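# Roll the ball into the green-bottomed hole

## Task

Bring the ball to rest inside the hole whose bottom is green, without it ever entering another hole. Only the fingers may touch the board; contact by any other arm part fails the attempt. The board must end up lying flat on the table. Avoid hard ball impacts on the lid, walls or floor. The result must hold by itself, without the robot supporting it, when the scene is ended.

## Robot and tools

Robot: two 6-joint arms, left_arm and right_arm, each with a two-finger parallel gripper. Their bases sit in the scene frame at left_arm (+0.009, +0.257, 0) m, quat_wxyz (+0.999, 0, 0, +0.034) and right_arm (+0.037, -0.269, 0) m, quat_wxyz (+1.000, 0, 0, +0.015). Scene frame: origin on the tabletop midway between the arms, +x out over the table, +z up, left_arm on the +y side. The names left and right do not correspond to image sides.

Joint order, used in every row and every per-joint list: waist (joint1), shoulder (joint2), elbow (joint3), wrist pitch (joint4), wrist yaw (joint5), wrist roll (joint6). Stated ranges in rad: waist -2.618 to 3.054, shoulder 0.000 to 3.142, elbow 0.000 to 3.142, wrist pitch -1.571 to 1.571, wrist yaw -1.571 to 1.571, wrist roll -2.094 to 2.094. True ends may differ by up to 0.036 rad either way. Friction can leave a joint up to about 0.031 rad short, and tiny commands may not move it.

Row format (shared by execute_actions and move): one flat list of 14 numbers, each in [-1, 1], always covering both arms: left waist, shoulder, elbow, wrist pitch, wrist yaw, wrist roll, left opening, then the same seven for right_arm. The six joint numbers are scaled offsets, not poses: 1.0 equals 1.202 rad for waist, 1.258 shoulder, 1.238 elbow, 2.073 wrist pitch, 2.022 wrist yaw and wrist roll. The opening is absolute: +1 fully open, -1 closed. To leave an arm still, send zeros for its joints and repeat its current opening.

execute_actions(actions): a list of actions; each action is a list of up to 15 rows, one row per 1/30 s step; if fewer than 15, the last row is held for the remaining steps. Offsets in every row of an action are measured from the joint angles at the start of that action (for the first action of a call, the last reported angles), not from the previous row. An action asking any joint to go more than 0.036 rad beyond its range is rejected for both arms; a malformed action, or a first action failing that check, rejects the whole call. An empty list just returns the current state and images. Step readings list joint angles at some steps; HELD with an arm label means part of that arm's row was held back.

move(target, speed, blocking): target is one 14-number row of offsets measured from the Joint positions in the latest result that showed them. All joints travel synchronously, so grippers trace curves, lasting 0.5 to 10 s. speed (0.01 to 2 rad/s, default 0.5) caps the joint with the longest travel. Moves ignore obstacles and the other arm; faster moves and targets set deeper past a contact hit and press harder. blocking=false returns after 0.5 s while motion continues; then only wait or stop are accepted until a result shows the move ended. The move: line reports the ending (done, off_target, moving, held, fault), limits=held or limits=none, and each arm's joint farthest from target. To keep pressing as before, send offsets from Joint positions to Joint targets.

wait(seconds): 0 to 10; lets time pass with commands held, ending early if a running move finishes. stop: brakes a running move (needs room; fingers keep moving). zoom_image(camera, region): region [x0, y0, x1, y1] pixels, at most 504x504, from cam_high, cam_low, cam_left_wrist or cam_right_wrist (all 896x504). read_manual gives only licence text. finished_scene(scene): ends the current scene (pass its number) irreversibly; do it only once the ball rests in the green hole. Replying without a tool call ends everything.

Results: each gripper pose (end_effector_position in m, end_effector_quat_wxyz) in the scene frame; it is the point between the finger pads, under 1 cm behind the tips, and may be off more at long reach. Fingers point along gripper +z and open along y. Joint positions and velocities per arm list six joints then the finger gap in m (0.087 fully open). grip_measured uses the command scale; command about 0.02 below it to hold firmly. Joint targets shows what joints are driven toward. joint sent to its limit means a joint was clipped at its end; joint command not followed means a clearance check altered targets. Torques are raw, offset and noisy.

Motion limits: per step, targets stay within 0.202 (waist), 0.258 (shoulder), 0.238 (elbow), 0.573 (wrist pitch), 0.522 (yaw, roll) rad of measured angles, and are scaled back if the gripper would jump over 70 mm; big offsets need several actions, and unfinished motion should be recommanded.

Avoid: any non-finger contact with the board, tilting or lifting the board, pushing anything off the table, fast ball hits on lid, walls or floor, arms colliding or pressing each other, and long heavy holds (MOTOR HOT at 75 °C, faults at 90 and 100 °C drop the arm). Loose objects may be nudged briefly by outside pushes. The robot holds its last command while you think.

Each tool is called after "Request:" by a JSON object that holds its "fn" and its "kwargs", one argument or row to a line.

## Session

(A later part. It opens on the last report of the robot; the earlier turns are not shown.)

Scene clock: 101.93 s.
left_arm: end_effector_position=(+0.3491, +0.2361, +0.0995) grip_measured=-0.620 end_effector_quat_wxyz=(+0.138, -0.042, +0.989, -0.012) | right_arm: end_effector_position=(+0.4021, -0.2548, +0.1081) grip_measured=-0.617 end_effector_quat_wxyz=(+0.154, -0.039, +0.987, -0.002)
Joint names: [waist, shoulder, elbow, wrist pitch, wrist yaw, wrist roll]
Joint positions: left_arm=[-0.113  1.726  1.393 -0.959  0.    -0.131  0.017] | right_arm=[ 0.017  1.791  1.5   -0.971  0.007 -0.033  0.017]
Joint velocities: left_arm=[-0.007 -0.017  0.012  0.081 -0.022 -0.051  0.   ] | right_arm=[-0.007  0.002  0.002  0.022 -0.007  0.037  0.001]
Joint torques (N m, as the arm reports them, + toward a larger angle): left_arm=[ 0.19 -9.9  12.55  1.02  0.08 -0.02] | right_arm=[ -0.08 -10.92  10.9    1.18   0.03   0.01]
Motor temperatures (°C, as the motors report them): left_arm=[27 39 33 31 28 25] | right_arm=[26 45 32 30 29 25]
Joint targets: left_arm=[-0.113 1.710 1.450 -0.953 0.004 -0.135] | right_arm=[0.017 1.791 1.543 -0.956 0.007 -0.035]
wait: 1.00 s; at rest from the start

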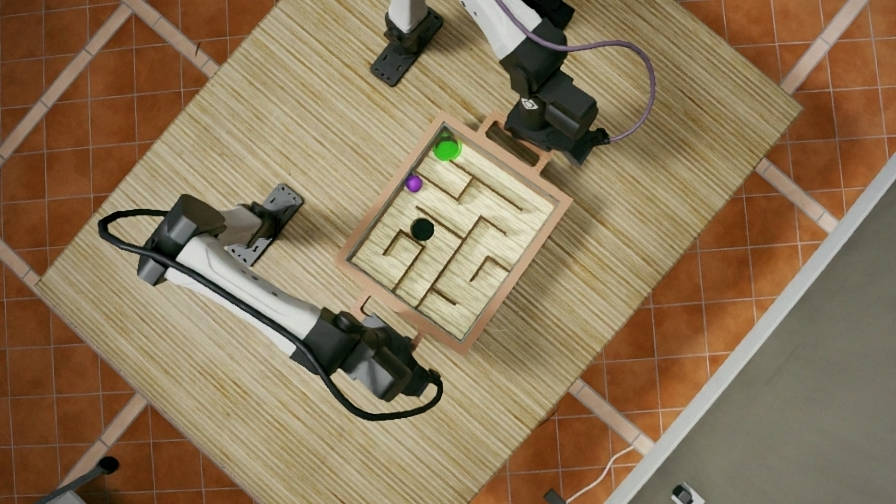

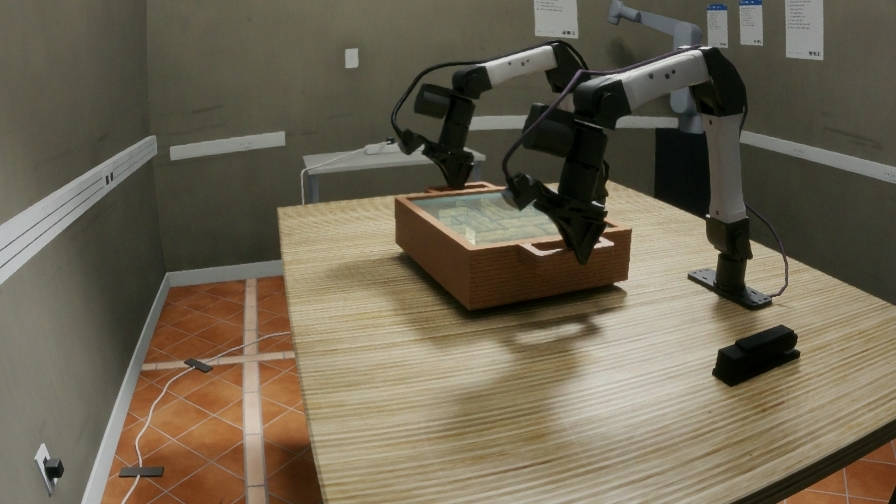

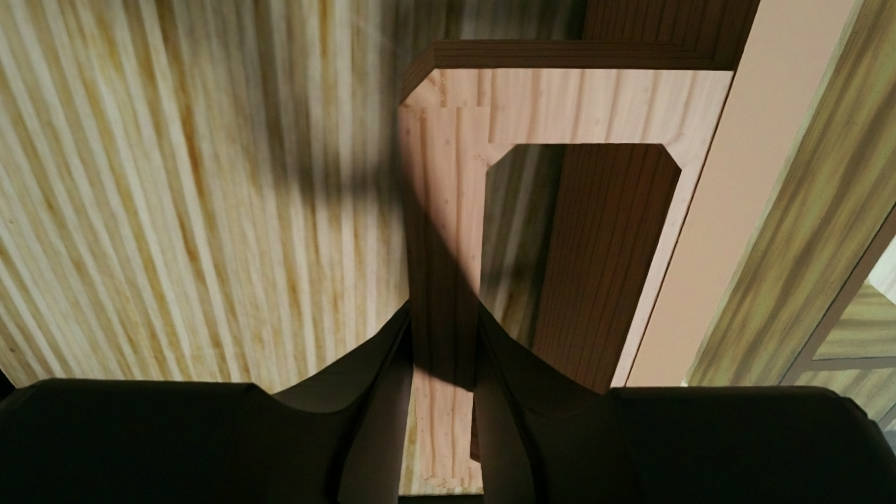

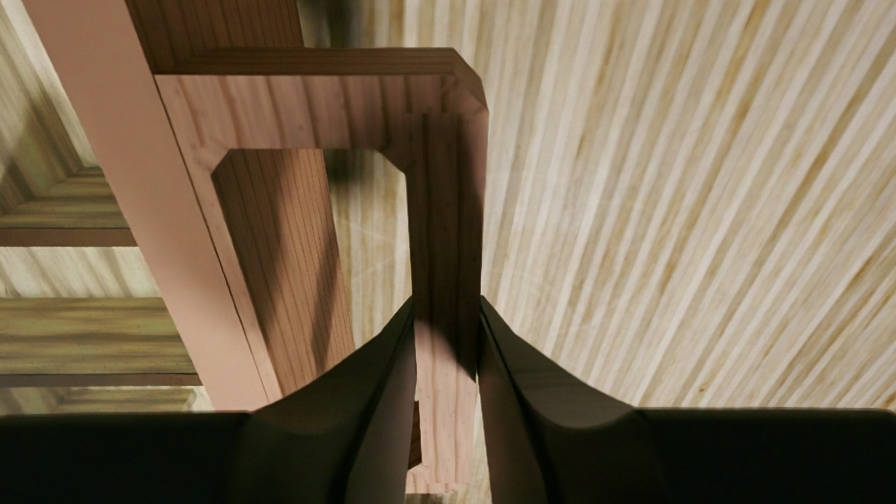

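Request:
{"fn": "execute_actions", "kwargs": {
  "actions": [
    [[0,-0.013,0.046,0,0,0,-0.7,0,0,0.035,0.004,0,0,-0.7],[0,-0.013,0.046,-0.002,0,0,-0.7,0,0,0.035,0.002,0,0,-0.7],[0,-0.013,0.046,-0.004,0,0,-0.7,0,0,0.035,0,0,0,-0.7],[0,-0.013,0.046,-0.006,0,0,-0.7,0,0,0.035,-0.002,0,0,-0.7],[0,-0.013,0.046,-0.008,0,0,-0.7,0,0,0.035,-0.004,0,0,-0.7],[0,-0.013,0.046,-0.01,0,0,-0.7,0,0,0.035,-0.006,0,0,-0.7],[0,-0.013,0.046,-0.012,0,0,-0.7,0,0,0.035,-0.008,0,0,-0.7],[0,-0.013,0.046,-0.014,0,0,-0.7,0,0,0.035,-0.01,0,0,-0.7],[0,-0.013,0.046,-0.016,0,0,-0.7,0,0,0.035,-0.012,0,0,-0.7]]
  ]
}}

Request:
{"fn": "wait", "kwargs": {
  "seconds": 4
}}

Scene clock: 116.63 s.
left_arm: end_effector_position=(+0.3410, +0.2359, +0.0987) grip_measured=-0.620 end_effector_quat_wxyz=(+0.122, -0.042, +0.992, -0.013) | right_arm: end_effector_position=(+0.3941, -0.2551, +0.1070) grip_measured=-0.617 end_effector_quat_wxyz=(+0.138, -0.039, +0.990, -0.003)
Joint names: [waist, shoulder, elbow, wrist pitch, wrist yaw, wrist roll]
Joint positions: left_arm=[-0.113  1.726  1.393 -0.991  0.004 -0.131  0.017] | right_arm=[ 0.017  1.791  1.5   -1.003  0.007 -0.033  0.017]
Joint velocities: left_arm=[-0.007  0.002 -0.007  0.007 -0.007  0.051 -0.   ] | right_arm=[-0.002  0.002 -0.007  0.022  0.037 -0.007 -0.001]
Joint torques (N m, as the arm reports them, + toward a larger angle): left_arm=[ 0.18 -9.85 12.44  0.91  0.05  0.02] | right_arm=[ -0.29 -10.7   10.97   1.05   0.01   0.04]
Motor temperatures (°C, as the motors report them): left_arm=[27 40 37 31 28 25] | right_arm=[26 45 34 30 29 25]
Joint targets: left_arm=[-0.113 1.710 1.450 -0.992 -0.000 -0.131] | right_arm=[0.017 1.791 1.543 -0.996 0.007 -0.033]
Step readings (joint positions):
0: left_arm=[-0.113 1.726 1.393 -0.959 0.000 -0.131] | right_arm=[0.017 1.791 1.500 -0.971 0.007 -0.033]
1: left_arm=[-0.113 1.726 1.393 -0.960 0.000 -0.131] | right_arm=[0.017 1.791 1.500 -0.971 0.007 -0.033]
2: left_arm=[-0.113 1.726 1.393 -0.960 0.000 -0.131] | right_arm=[0.017 1.791 1.500 -0.972 0.007 -0.033]
4: left_arm=[-0.113 1.726 1.393 -0.963 0.000 -0.131] | right_arm=[0.017 1.791 1.500 -0.975 0.007 -0.033]
8: left_arm=[-0.113 1.726 1.393 -0.975 0.001 -0.131] | right_arm=[0.017 1.791 1.500 -0.987 0.007 -0.033]
15: Joint positions above

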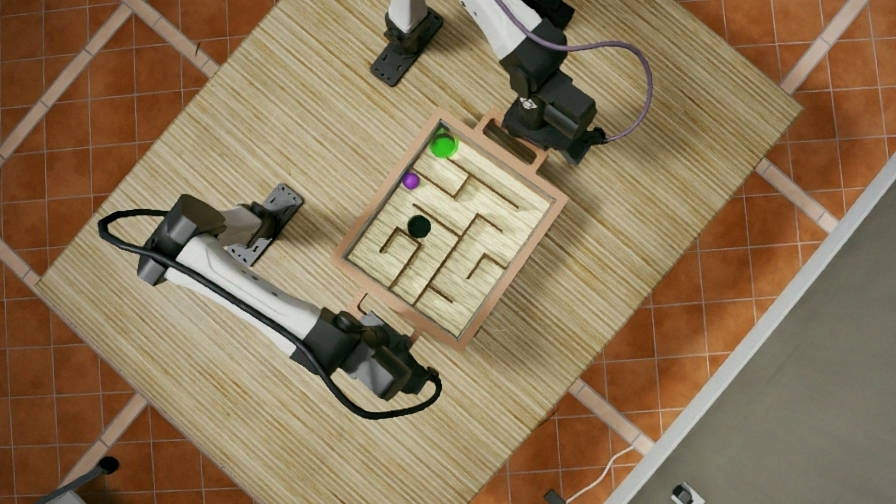

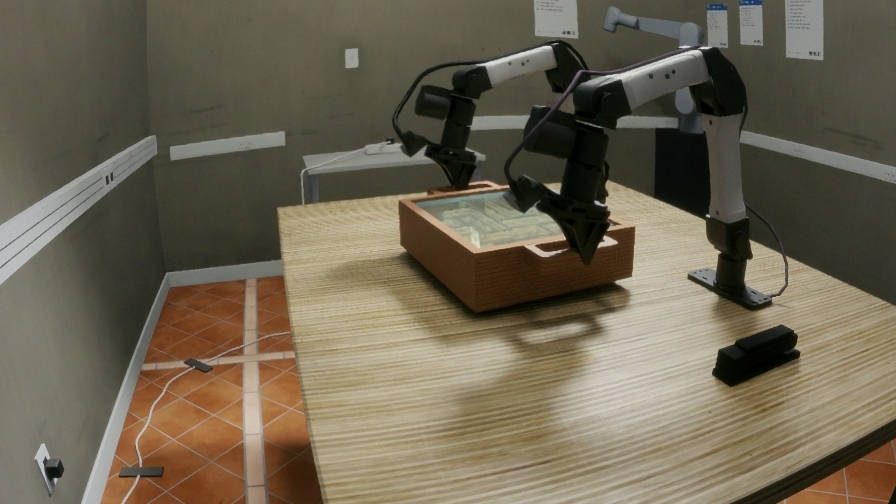

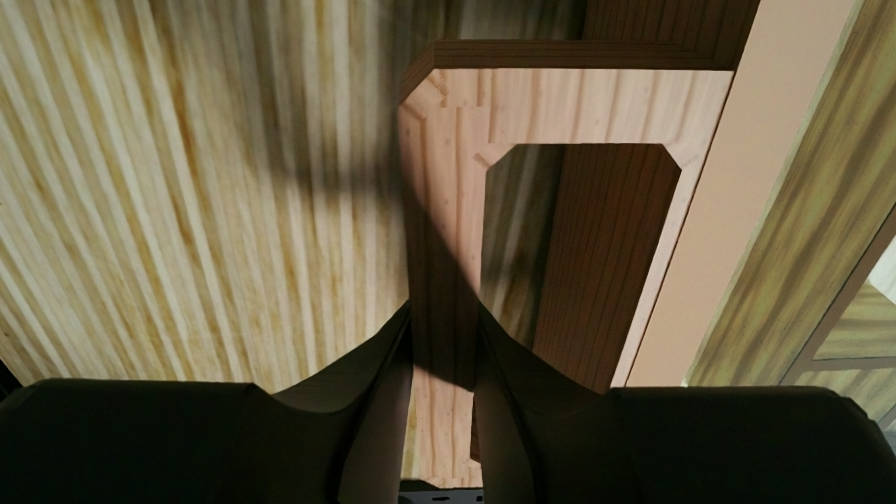

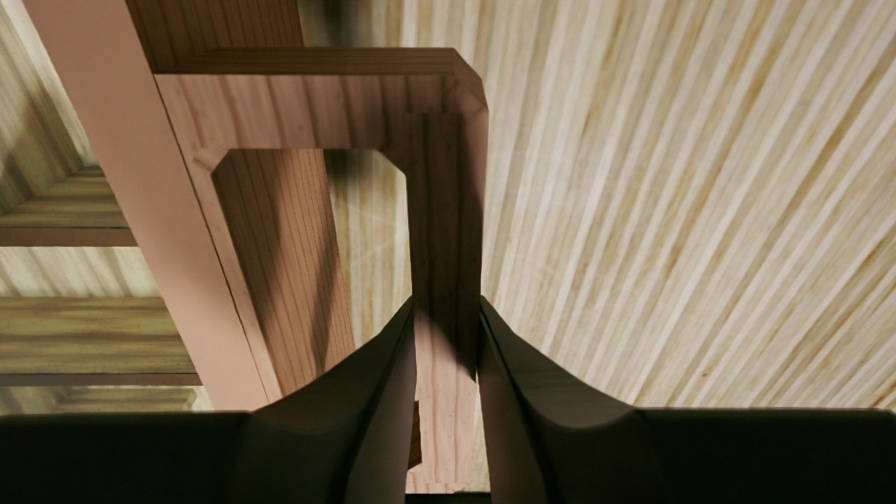

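Scene clock: 120.63 s.
left_arm: end_effector_position=(+0.3406, +0.2359, +0.0987) grip_measured=-0.620 end_effector_quat_wxyz=(+0.121, -0.042, +0.992, -0.012) | right_arm: end_effector_position=(+0.3937, -0.2551, +0.1070) grip_measured=-0.617 end_effector_quat_wxyz=(+0.137, -0.039, +0.990, -0.003)
Joint names: [waist, shoulder, elbow, wrist pitch, wrist yaw, wrist roll]
Joint positions: left_arm=[-0.113  1.726  1.393 -0.993  0.004 -0.131  0.017] | right_arm=[ 0.017  1.791  1.5   -1.005  0.007 -0.033  0.017]
Joint velocities: left_arm=[-0.012  0.002 -0.002 -0.037  0.022  0.066 -0.001] | right_arm=[-0.002  0.012  0.007  0.007 -0.022 -0.007  0.   ]
Joint torques (N m, as the arm reports them, + toward a larger angle): left_arm=[ 0.19 -9.82 12.45  0.89  0.    0.02] | right_arm=[ -0.11 -10.99  10.95   1.06   0.04   0.03]
Motor temperatures (°C, as the motors report them): left_arm=[27 40 38 31 28 25] | right_arm=[26 45 35 30 29 25]
Joint targets: left_arm=[-0.113 1.710 1.450 -0.993 -0.000 -0.131] | right_arm=[0.017 1.791 1.543 -0.996 0.007 -0.033]
wait: 4.00 s; at rest by 0.17 s

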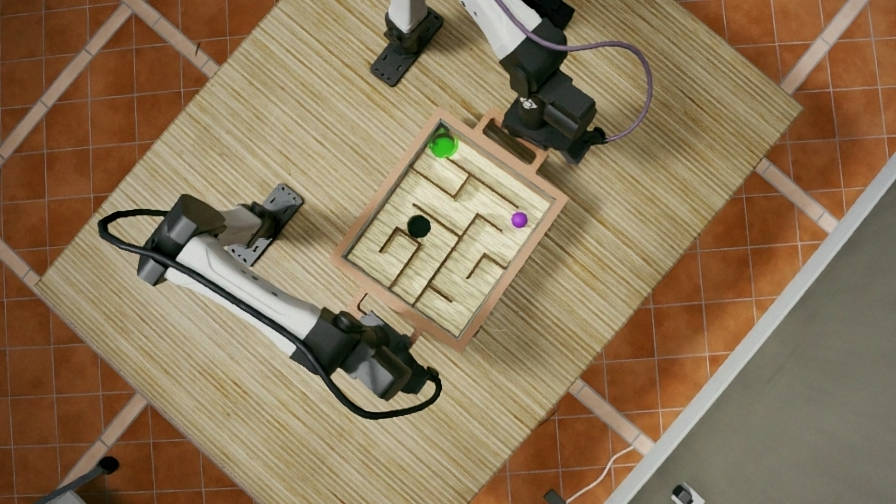

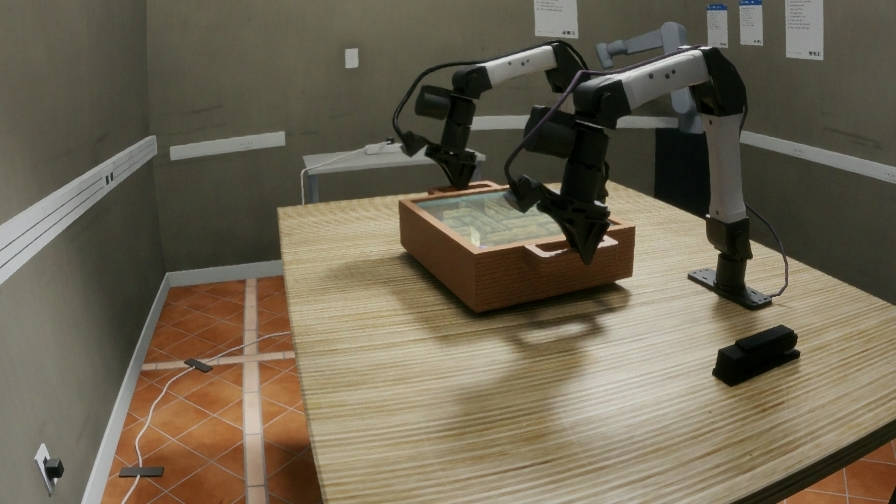

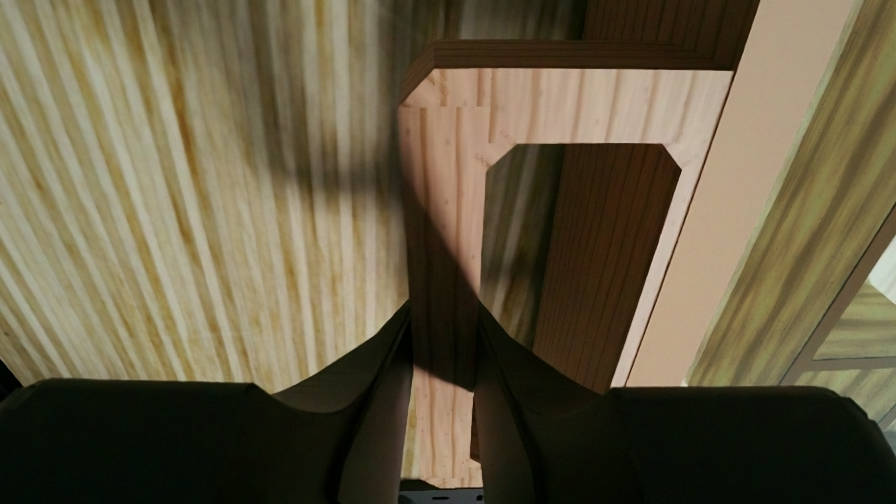

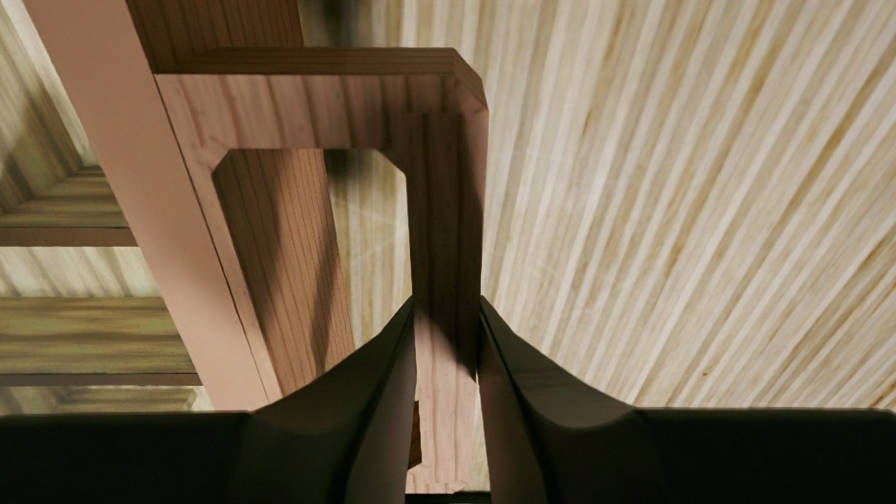

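Request:
{"fn": "execute_actions", "kwargs": {
  "actions": [
    [[0,-0.013,0.046,0.01,0,0,-0.7,0,0,0.035,0.014,0,0,-0.7],[0,-0.013,0.046,0.015,0,0,-0.7,0,0,0.035,0.019,0,0,-0.7],[0,-0.013,0.046,0.02,0,0,-0.7,0,0,0.035,0.024,0,0,-0.7],[0,-0.013,0.046,0.024,0,0,-0.7,0,0,0.035,0.028,0,0,-0.7],[0,-0.013,0.046,0.028,0,0,-0.7,0,0,0.035,0.032,0,0,-0.7],[0,-0.013,0.046,0.032,0,0,-0.7,0,0,0.035,0.036,0,0,-0.7],[0,-0.013,0.046,0.036,0,0,-0.7,0,0,0.035,0.04,0,0,-0.7],[0,-0.013,0.046,0.04,0,0,-0.7,0,0,0.035,0.044,0,0,-0.7]]
  ]
}}

Request:
{"fn": "wait", "kwargs": {
  "seconds": 4
}}

Scene clock: 130.13 s.
left_arm: end_effector_position=(+0.3514, +0.2361, +0.0998) grip_measured=-0.620 end_effector_quat_wxyz=(+0.142, -0.042, +0.989, -0.012) | right_arm: end_effector_position=(+0.4051, -0.2546, +0.1085) grip_measured=-0.617 end_effector_quat_wxyz=(+0.160, -0.039, +0.986, -0.002)
Joint names: [waist, shoulder, elbow, wrist pitch, wrist yaw, wrist roll]
Joint positions: left_arm=[-0.113  1.726  1.393 -0.95  -0.    -0.131  0.017] | right_arm=[ 0.017  1.791  1.5   -0.959  0.007 -0.033  0.017]
Joint velocities: left_arm=[-0.007 -0.002  0.002  0.007 -0.007 -0.066 -0.001] | right_arm=[-0.007 -0.022 -0.022  0.022 -0.022 -0.037 -0.   ]
Joint torques (N m, as the arm reports them, + toward a larger angle): left_arm=[ 0.19 -9.93 12.52  1.38  0.06  0.02] | right_arm=[ -0.15 -10.67  10.88   1.41  -0.02   0.05]
Motor temperatures (°C, as the motors report them): left_arm=[27 40 40 31 28 25] | right_arm=[26 45 36 30 29 25]
Joint targets: left_arm=[-0.113 1.710 1.450 -0.910 0.004 -0.131] | right_arm=[0.017 1.791 1.543 -0.913 0.007 -0.033]
Step readings (joint positions):
0: left_arm=[-0.113 1.726 1.393 -0.993 0.004 -0.131] | right_arm=[0.017 1.791 1.500 -1.005 0.007 -0.033]
1: left_arm=[-0.113 1.726 1.393 -0.993 0.004 -0.131] | right_arm=[0.017 1.791 1.500 -1.005 0.007 -0.033]
2: left_arm=[-0.113 1.726 1.393 -0.993 0.004 -0.131] | right_arm=[0.017 1.791 1.500 -1.005 0.007 -0.033]
4: left_arm=[-0.113 1.726 1.393 -0.991 0.004 -0.131] | right_arm=[0.017 1.791 1.500 -1.001 0.007 -0.033]
8: left_arm=[-0.113 1.726 1.393 -0.975 0.003 -0.131] | right_arm=[0.017 1.791 1.500 -0.984 0.007 -0.033]
15: Joint positions above

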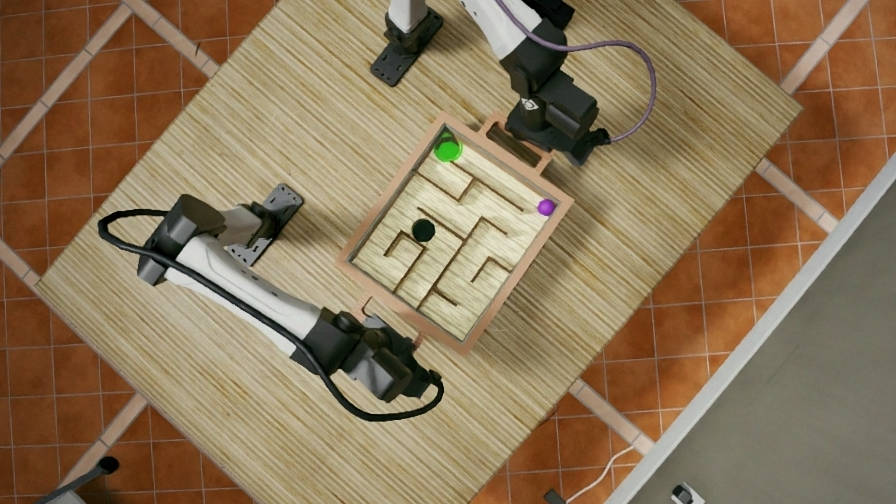

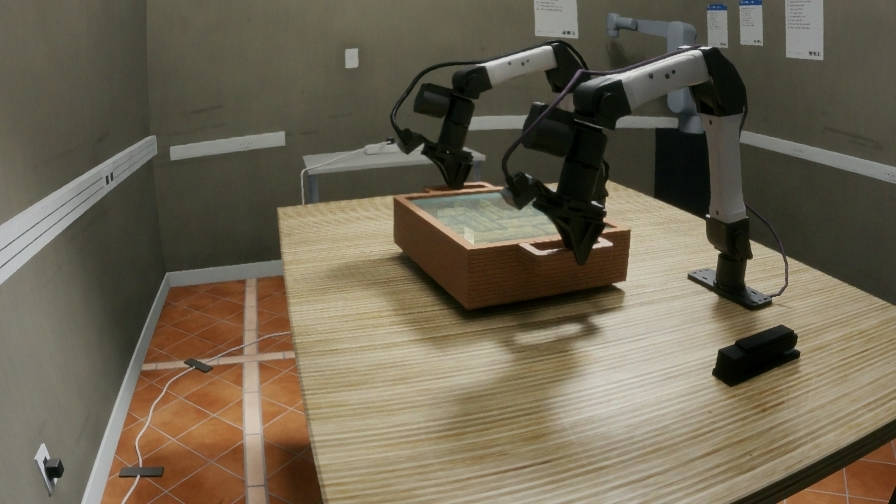

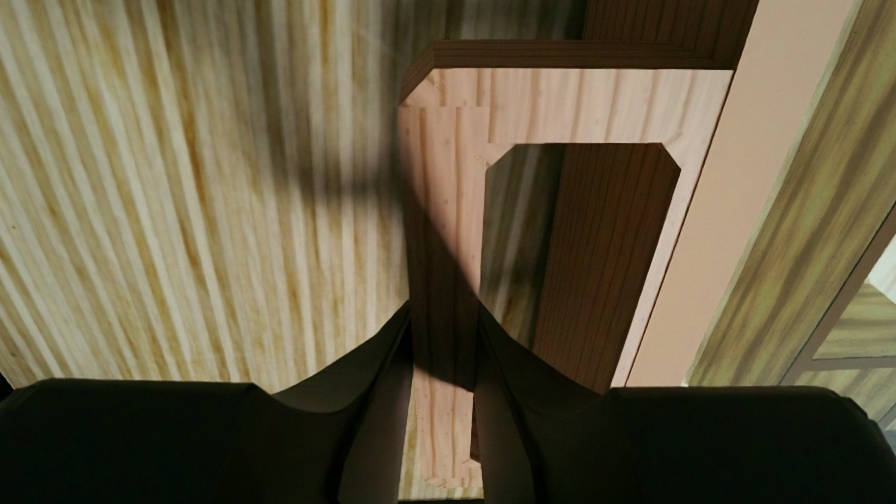

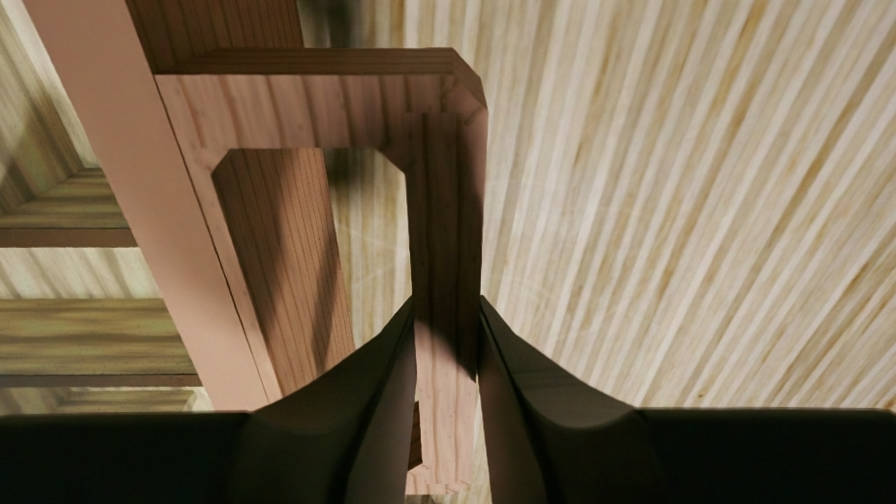

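Scene clock: 134.13 s.
left_arm: end_effector_position=(+0.3518, +0.2361, +0.0998) grip_measured=-0.620 end_effector_quat_wxyz=(+0.143, -0.042, +0.989, -0.012) | right_arm: end_effector_position=(+0.4058, -0.2546, +0.1086) grip_measured=-0.617 end_effector_quat_wxyz=(+0.161, -0.039, +0.986, -0.002)
Joint names: [waist, shoulder, elbow, wrist pitch, wrist yaw, wrist roll]
Joint positions: left_arm=[-0.113  1.726  1.393 -0.948 -0.001 -0.131  0.017] | right_arm=[ 0.017  1.791  1.5   -0.956  0.007 -0.033  0.017]
Joint velocities: left_arm=[-0.002 -0.002  0.002 -0.022  0.007  0.007 -0.001] | right_arm=[ 0.002  0.012 -0.012  0.022  0.022 -0.007 -0.001]
Joint torques (N m, as the arm reports them, + toward a larger angle): left_arm=[ 0.2  -9.91 12.52  1.39  0.09  0.02] | right_arm=[ -0.18 -10.92  11.04   1.43   0.02   0.05]
Motor temperatures (°C, as the motors report them): left_arm=[27 40 41 31 28 25] | right_arm=[26 45 37 31 29 25]
Joint targets: left_arm=[-0.113 1.710 1.450 -0.910 0.004 -0.131] | right_arm=[0.017 1.791 1.543 -0.914 0.007 -0.033]
wait: 4.00 s; at rest by 0.17 s

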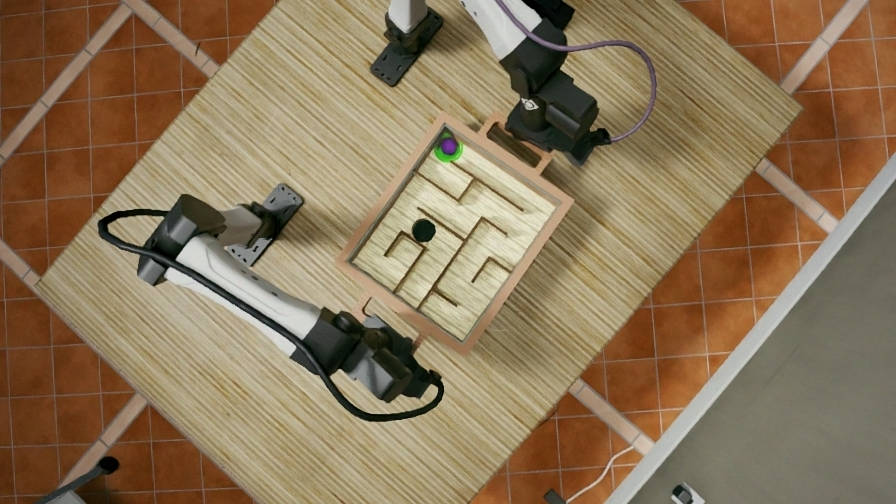

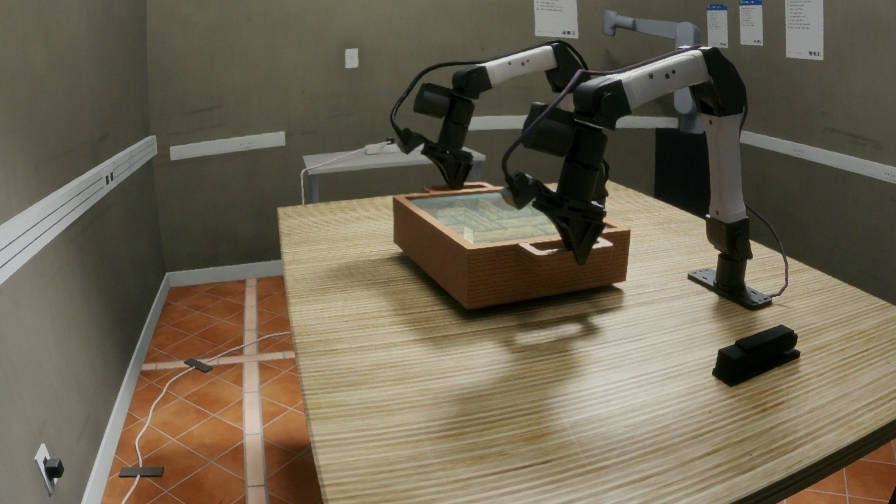

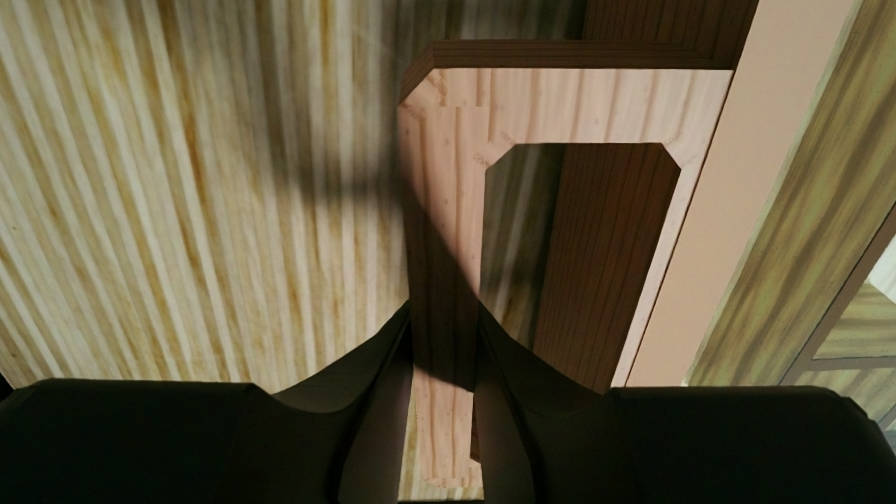

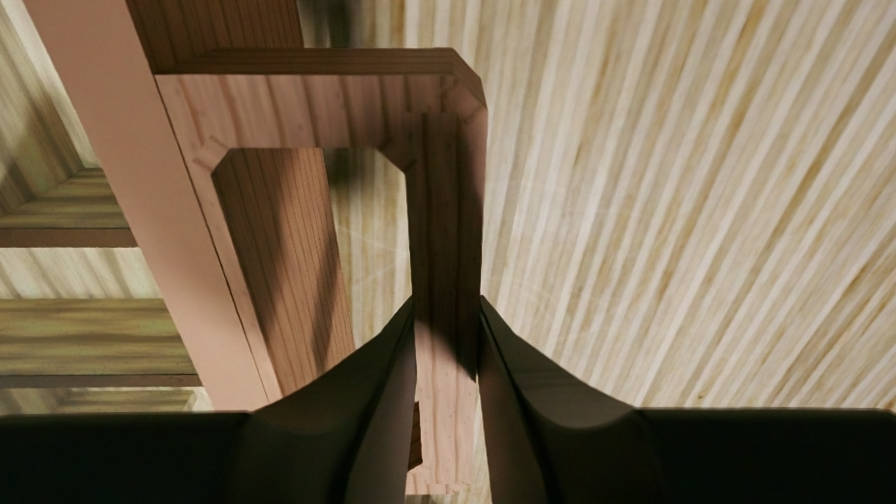

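In. Lower.

Request:
{"fn": "move", "kwargs": {
  "target": [0,-0.013,-0.07,0.045,0,0,-0.7,0,0,-0.095,0.05,0,0,-0.7],
  "speed": 0.1
}}

Request:
{"fn": "execute_actions", "kwargs": {
  "actions": [
    [[0,0,0,0,0,0,-0.6,0,0,0,0,0,0,-0.6],[0,0,0,0,0,0,-0.55,0,0,0,0,0,0,-0.55],[0,0,0,0,0,0,-0.4,0,0,0,0,0,0,-0.4],[0,0,0,0,0,0,0,0,0,0,0,0,0,0]],
    [[0,0,0.05,-0.02,0,0,0,0,0,0.05,-0.02,0,0,0],[0,0,0.1,-0.04,0,0,0,0,0,0.1,-0.04,0,0,0],[0,0,0.15,-0.07,0,0,0,0,0,0.15,-0.07,0,0,0]]
  ]
}}

Scene clock: 141.77 s.
left_arm: end_effector_position=(+0.3449, +0.2373, +0.0817) grip_measured=-0.618 end_effector_quat_wxyz=(+0.132, -0.040, +0.990, -0.009) | right_arm: end_effector_position=(+0.3968, -0.2539, +0.0815) grip_measured=-0.618 end_effector_quat_wxyz=(+0.149, -0.037, +0.988, +0.001)
Joint names: [waist, shoulder, elbow, wrist pitch, wrist yaw, wrist roll]
Joint positions: left_arm=[-0.113  1.731  1.329 -0.904 -0.004 -0.126  0.017] | right_arm=[ 0.017  1.791  1.395 -0.877  0.002 -0.029  0.017]
Joint velocities: left_arm=[-0.007  0.002 -0.017  0.007 -0.022 -0.007 -0.   ] | right_arm=[-0.002  0.002 -0.012 -0.022  0.066  0.007  0.001]
Joint torques (N m, as the arm reports them, + toward a larger angle): left_arm=[  0.19 -10.25   5.94   1.46   0.07  -0.02] | right_arm=[ -0.21 -10.71   6.75   1.22   0.08   0.  ]
Motor temperatures (°C, as the motors report them): left_arm=[27 40 42 32 28 25] | right_arm=[26 45 37 31 29 25]
Joint targets: left_arm=[-0.113 1.710 1.306 -0.855 -0.001 -0.131] | right_arm=[0.017 1.791 1.382 -0.852 0.007 -0.034]
move: off_target (left_arm, right_arm); limits=none; left_arm: farthest joint: the wrist pitch, 0.049 radians from its target (0.094 radians at the start); right_arm: farthest joint: the wrist pitch, 0.024 radians from its target (0.104 radians at the start)

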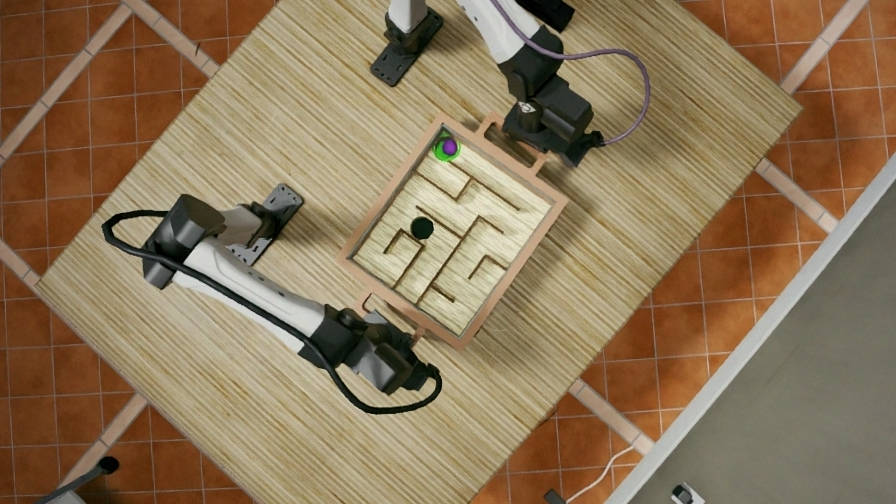

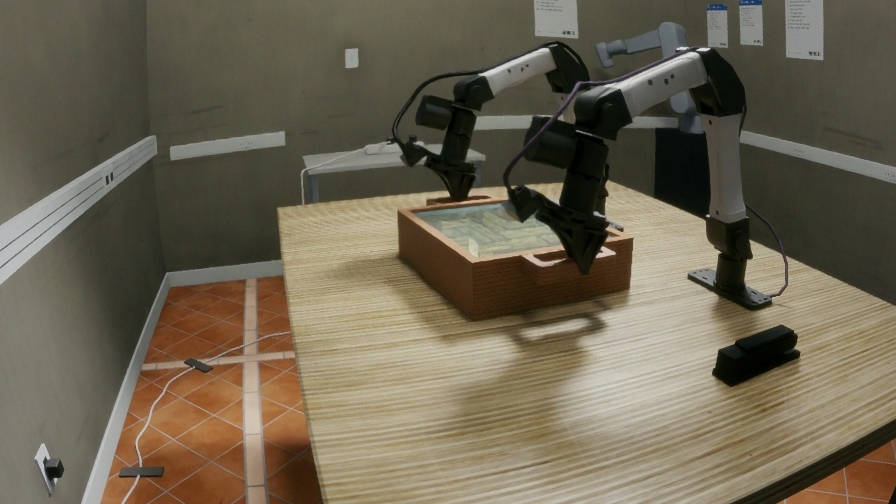

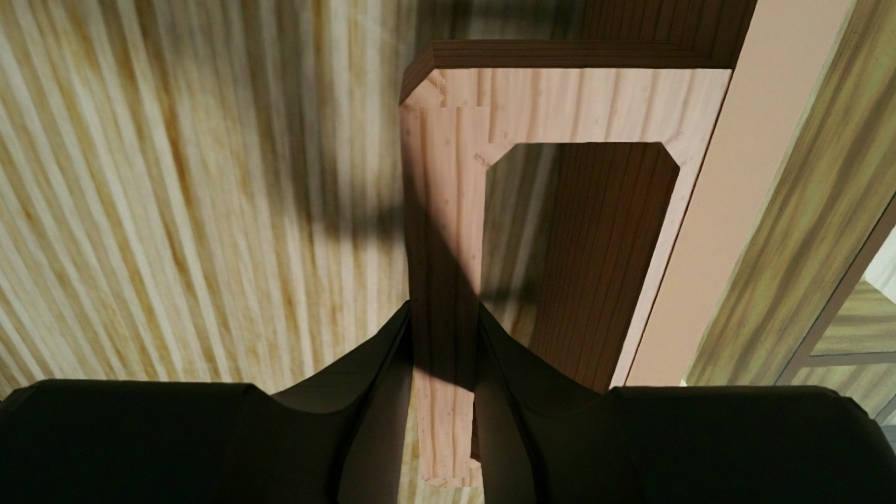

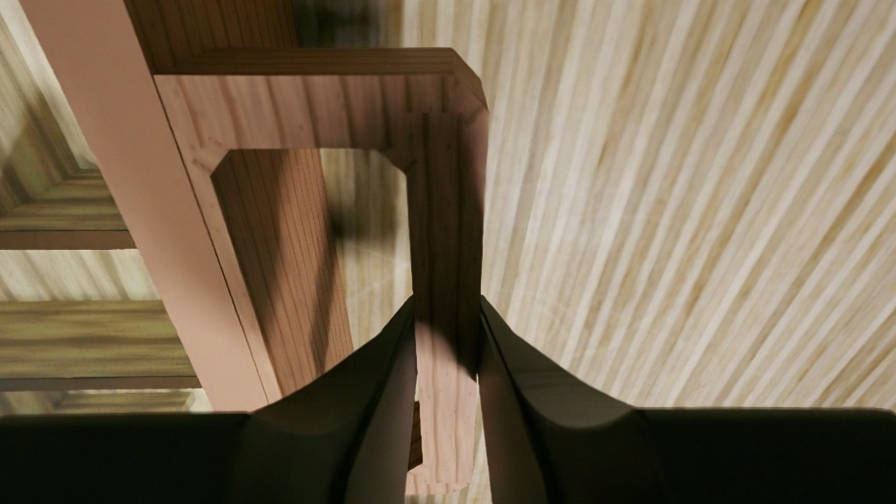

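Scene clock: 142.77 s.
left_arm: end_effector_position=(+0.3607, +0.2365, +0.1276) grip_measured=+0.000 end_effector_quat_wxyz=(+0.158, -0.040, +0.987, -0.012) | right_arm: end_effector_position=(+0.4167, -0.2529, +0.1331) grip_measured=+0.000 end_effector_quat_wxyz=(+0.186, -0.037, +0.982, +0.001)
Joint names: [waist, shoulder, elbow, wrist pitch, wrist yaw, wrist roll]
Joint positions: left_arm=[-0.113  1.727  1.5   -1.025 -0.004 -0.126  0.044] | right_arm=[ 0.017  1.785  1.58  -0.993  0.001 -0.029  0.044]
Joint velocities: left_arm=[-0.002  0.007 -0.022 -0.037 -0.037  0.007 -0.   ] | right_arm=[ 0.012 -0.002 -0.007 -0.022 -0.007 -0.007 -0.   ]
Joint torques (N m, as the arm reports them, + toward a larger angle): left_arm=[ 0.19 -8.08  9.21  0.92  0.04  0.02] | right_arm=[  0.03 -10.35   7.53   0.97   0.     0.02]
Motor temperatures (°C, as the motors report them): left_arm=[27 40 42 32 28 25] | right_arm=[26 45 37 31 29 25]
Joint targets: left_arm=[-0.113 1.731 1.515 -1.049 -0.004 -0.126] | right_arm=[0.017 1.791 1.581 -1.021 0.001 -0.029]
Step readings (joint positions; steps 1 to 15: 1st action; 16 to 30: 2nd action):
0: left_arm=[-0.113 1.731 1.329 -0.904 -0.004 -0.126] | right_arm=[0.017 1.791 1.395 -0.877 0.002 -0.029]
1: left_arm=[-0.113 1.731 1.329 -0.904 -0.004 -0.126] | right_arm=[0.017 1.791 1.395 -0.877 0.001 -0.029]
2: left_arm=[-0.113 1.731 1.329 -0.904 -0.004 -0.126] | right_arm=[0.017 1.791 1.395 -0.876 0.001 -0.029]
4: left_arm=[-0.113 1.731 1.329 -0.904 -0.004 -0.126] | right_arm=[0.017 1.791 1.395 -0.876 0.001 -0.029]
8: left_arm=[-0.113 1.731 1.329 -0.904 -0.004 -0.126] | right_arm=[0.017 1.791 1.395 -0.876 0.001 -0.029]
15: left_arm=[-0.113 1.731 1.329 -0.904 -0.004 -0.126] | right_arm=[0.017 1.791 1.395 -0.876 0.001 -0.029]
16: left_arm=[-0.113 1.731 1.334 -0.910 -0.004 -0.126] | right_arm=[0.017 1.791 1.402 -0.883 0.001 -0.029]
17: left_arm=[-0.113 1.733 1.350 -0.927 -0.004 -0.126] | right_arm=[0.017 1.791 1.421 -0.901 0.001 -0.029]
19: left_arm=[-0.113 1.739 1.421 -0.976 -0.004 -0.126] | right_arm=[0.017 1.794 1.498 -0.949 0.001 -0.029]
23: left_arm=[-0.113 1.728 1.498 -0.991 -0.004 -0.126] | right_arm=[0.017 1.785 1.580 -0.958 0.001 -0.029]
30: Joint positions above

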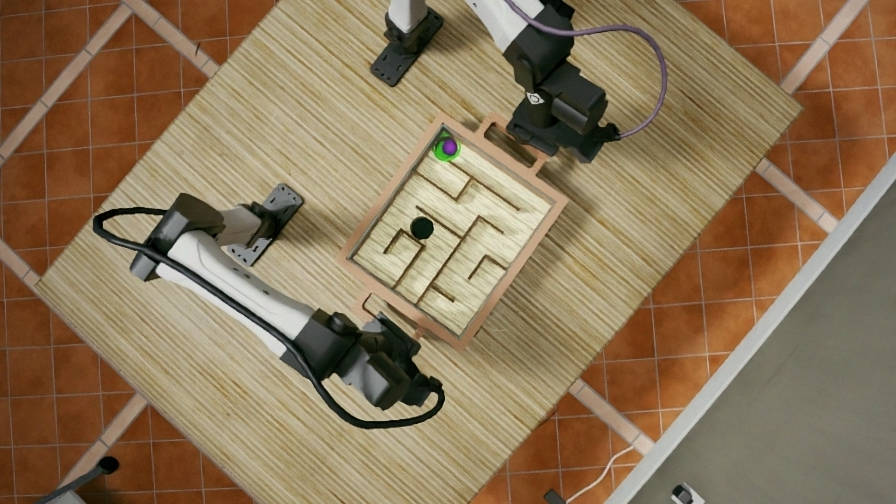

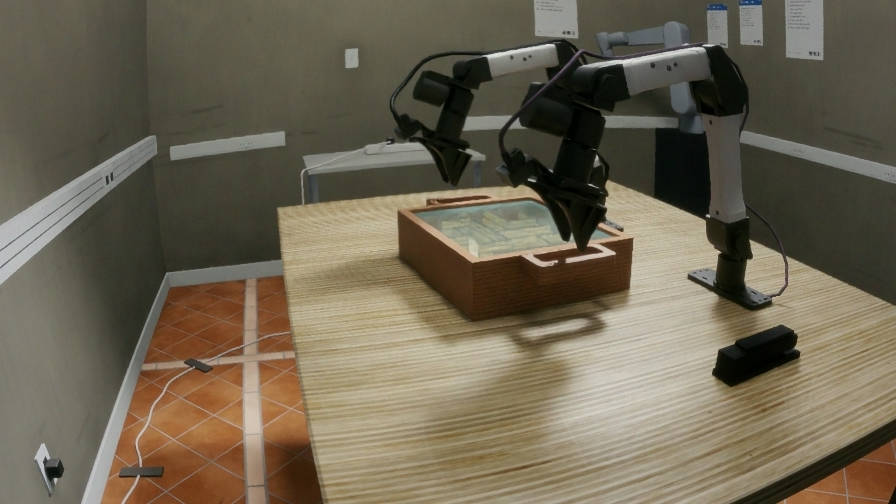

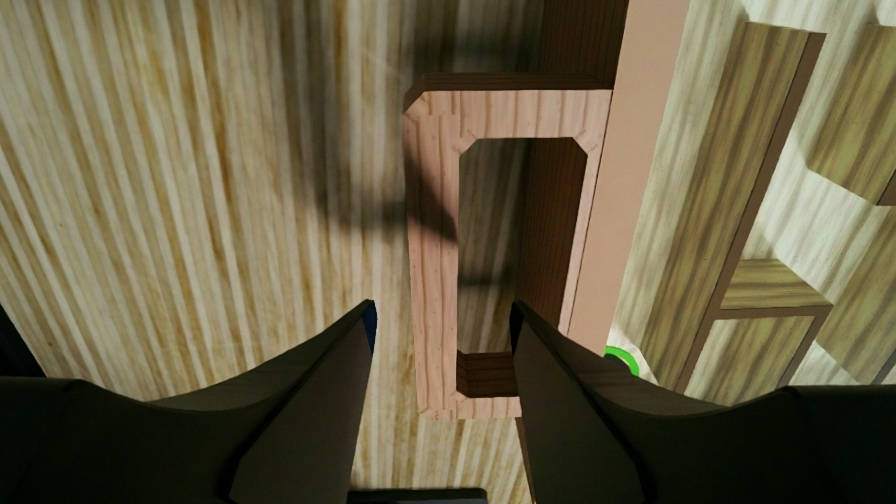

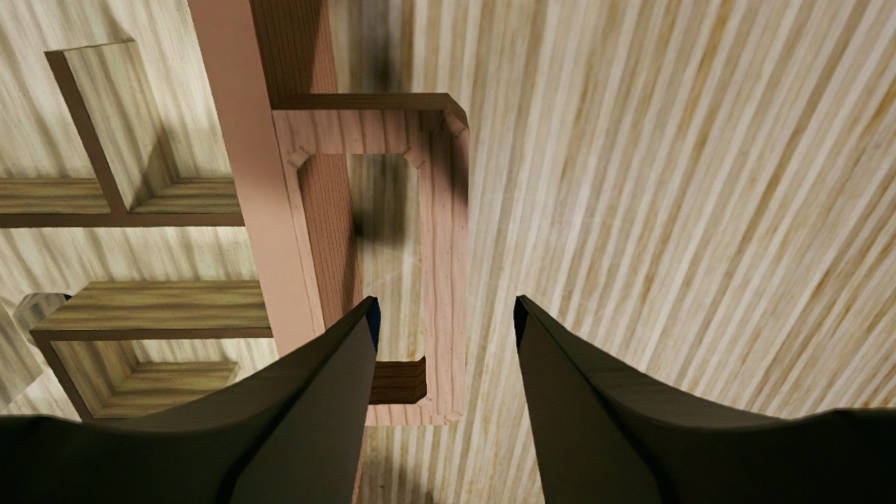

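Request:
{"fn": "finished_scene", "kwargs": {
  "scene": 1
}}

The scene is finished: the task was done.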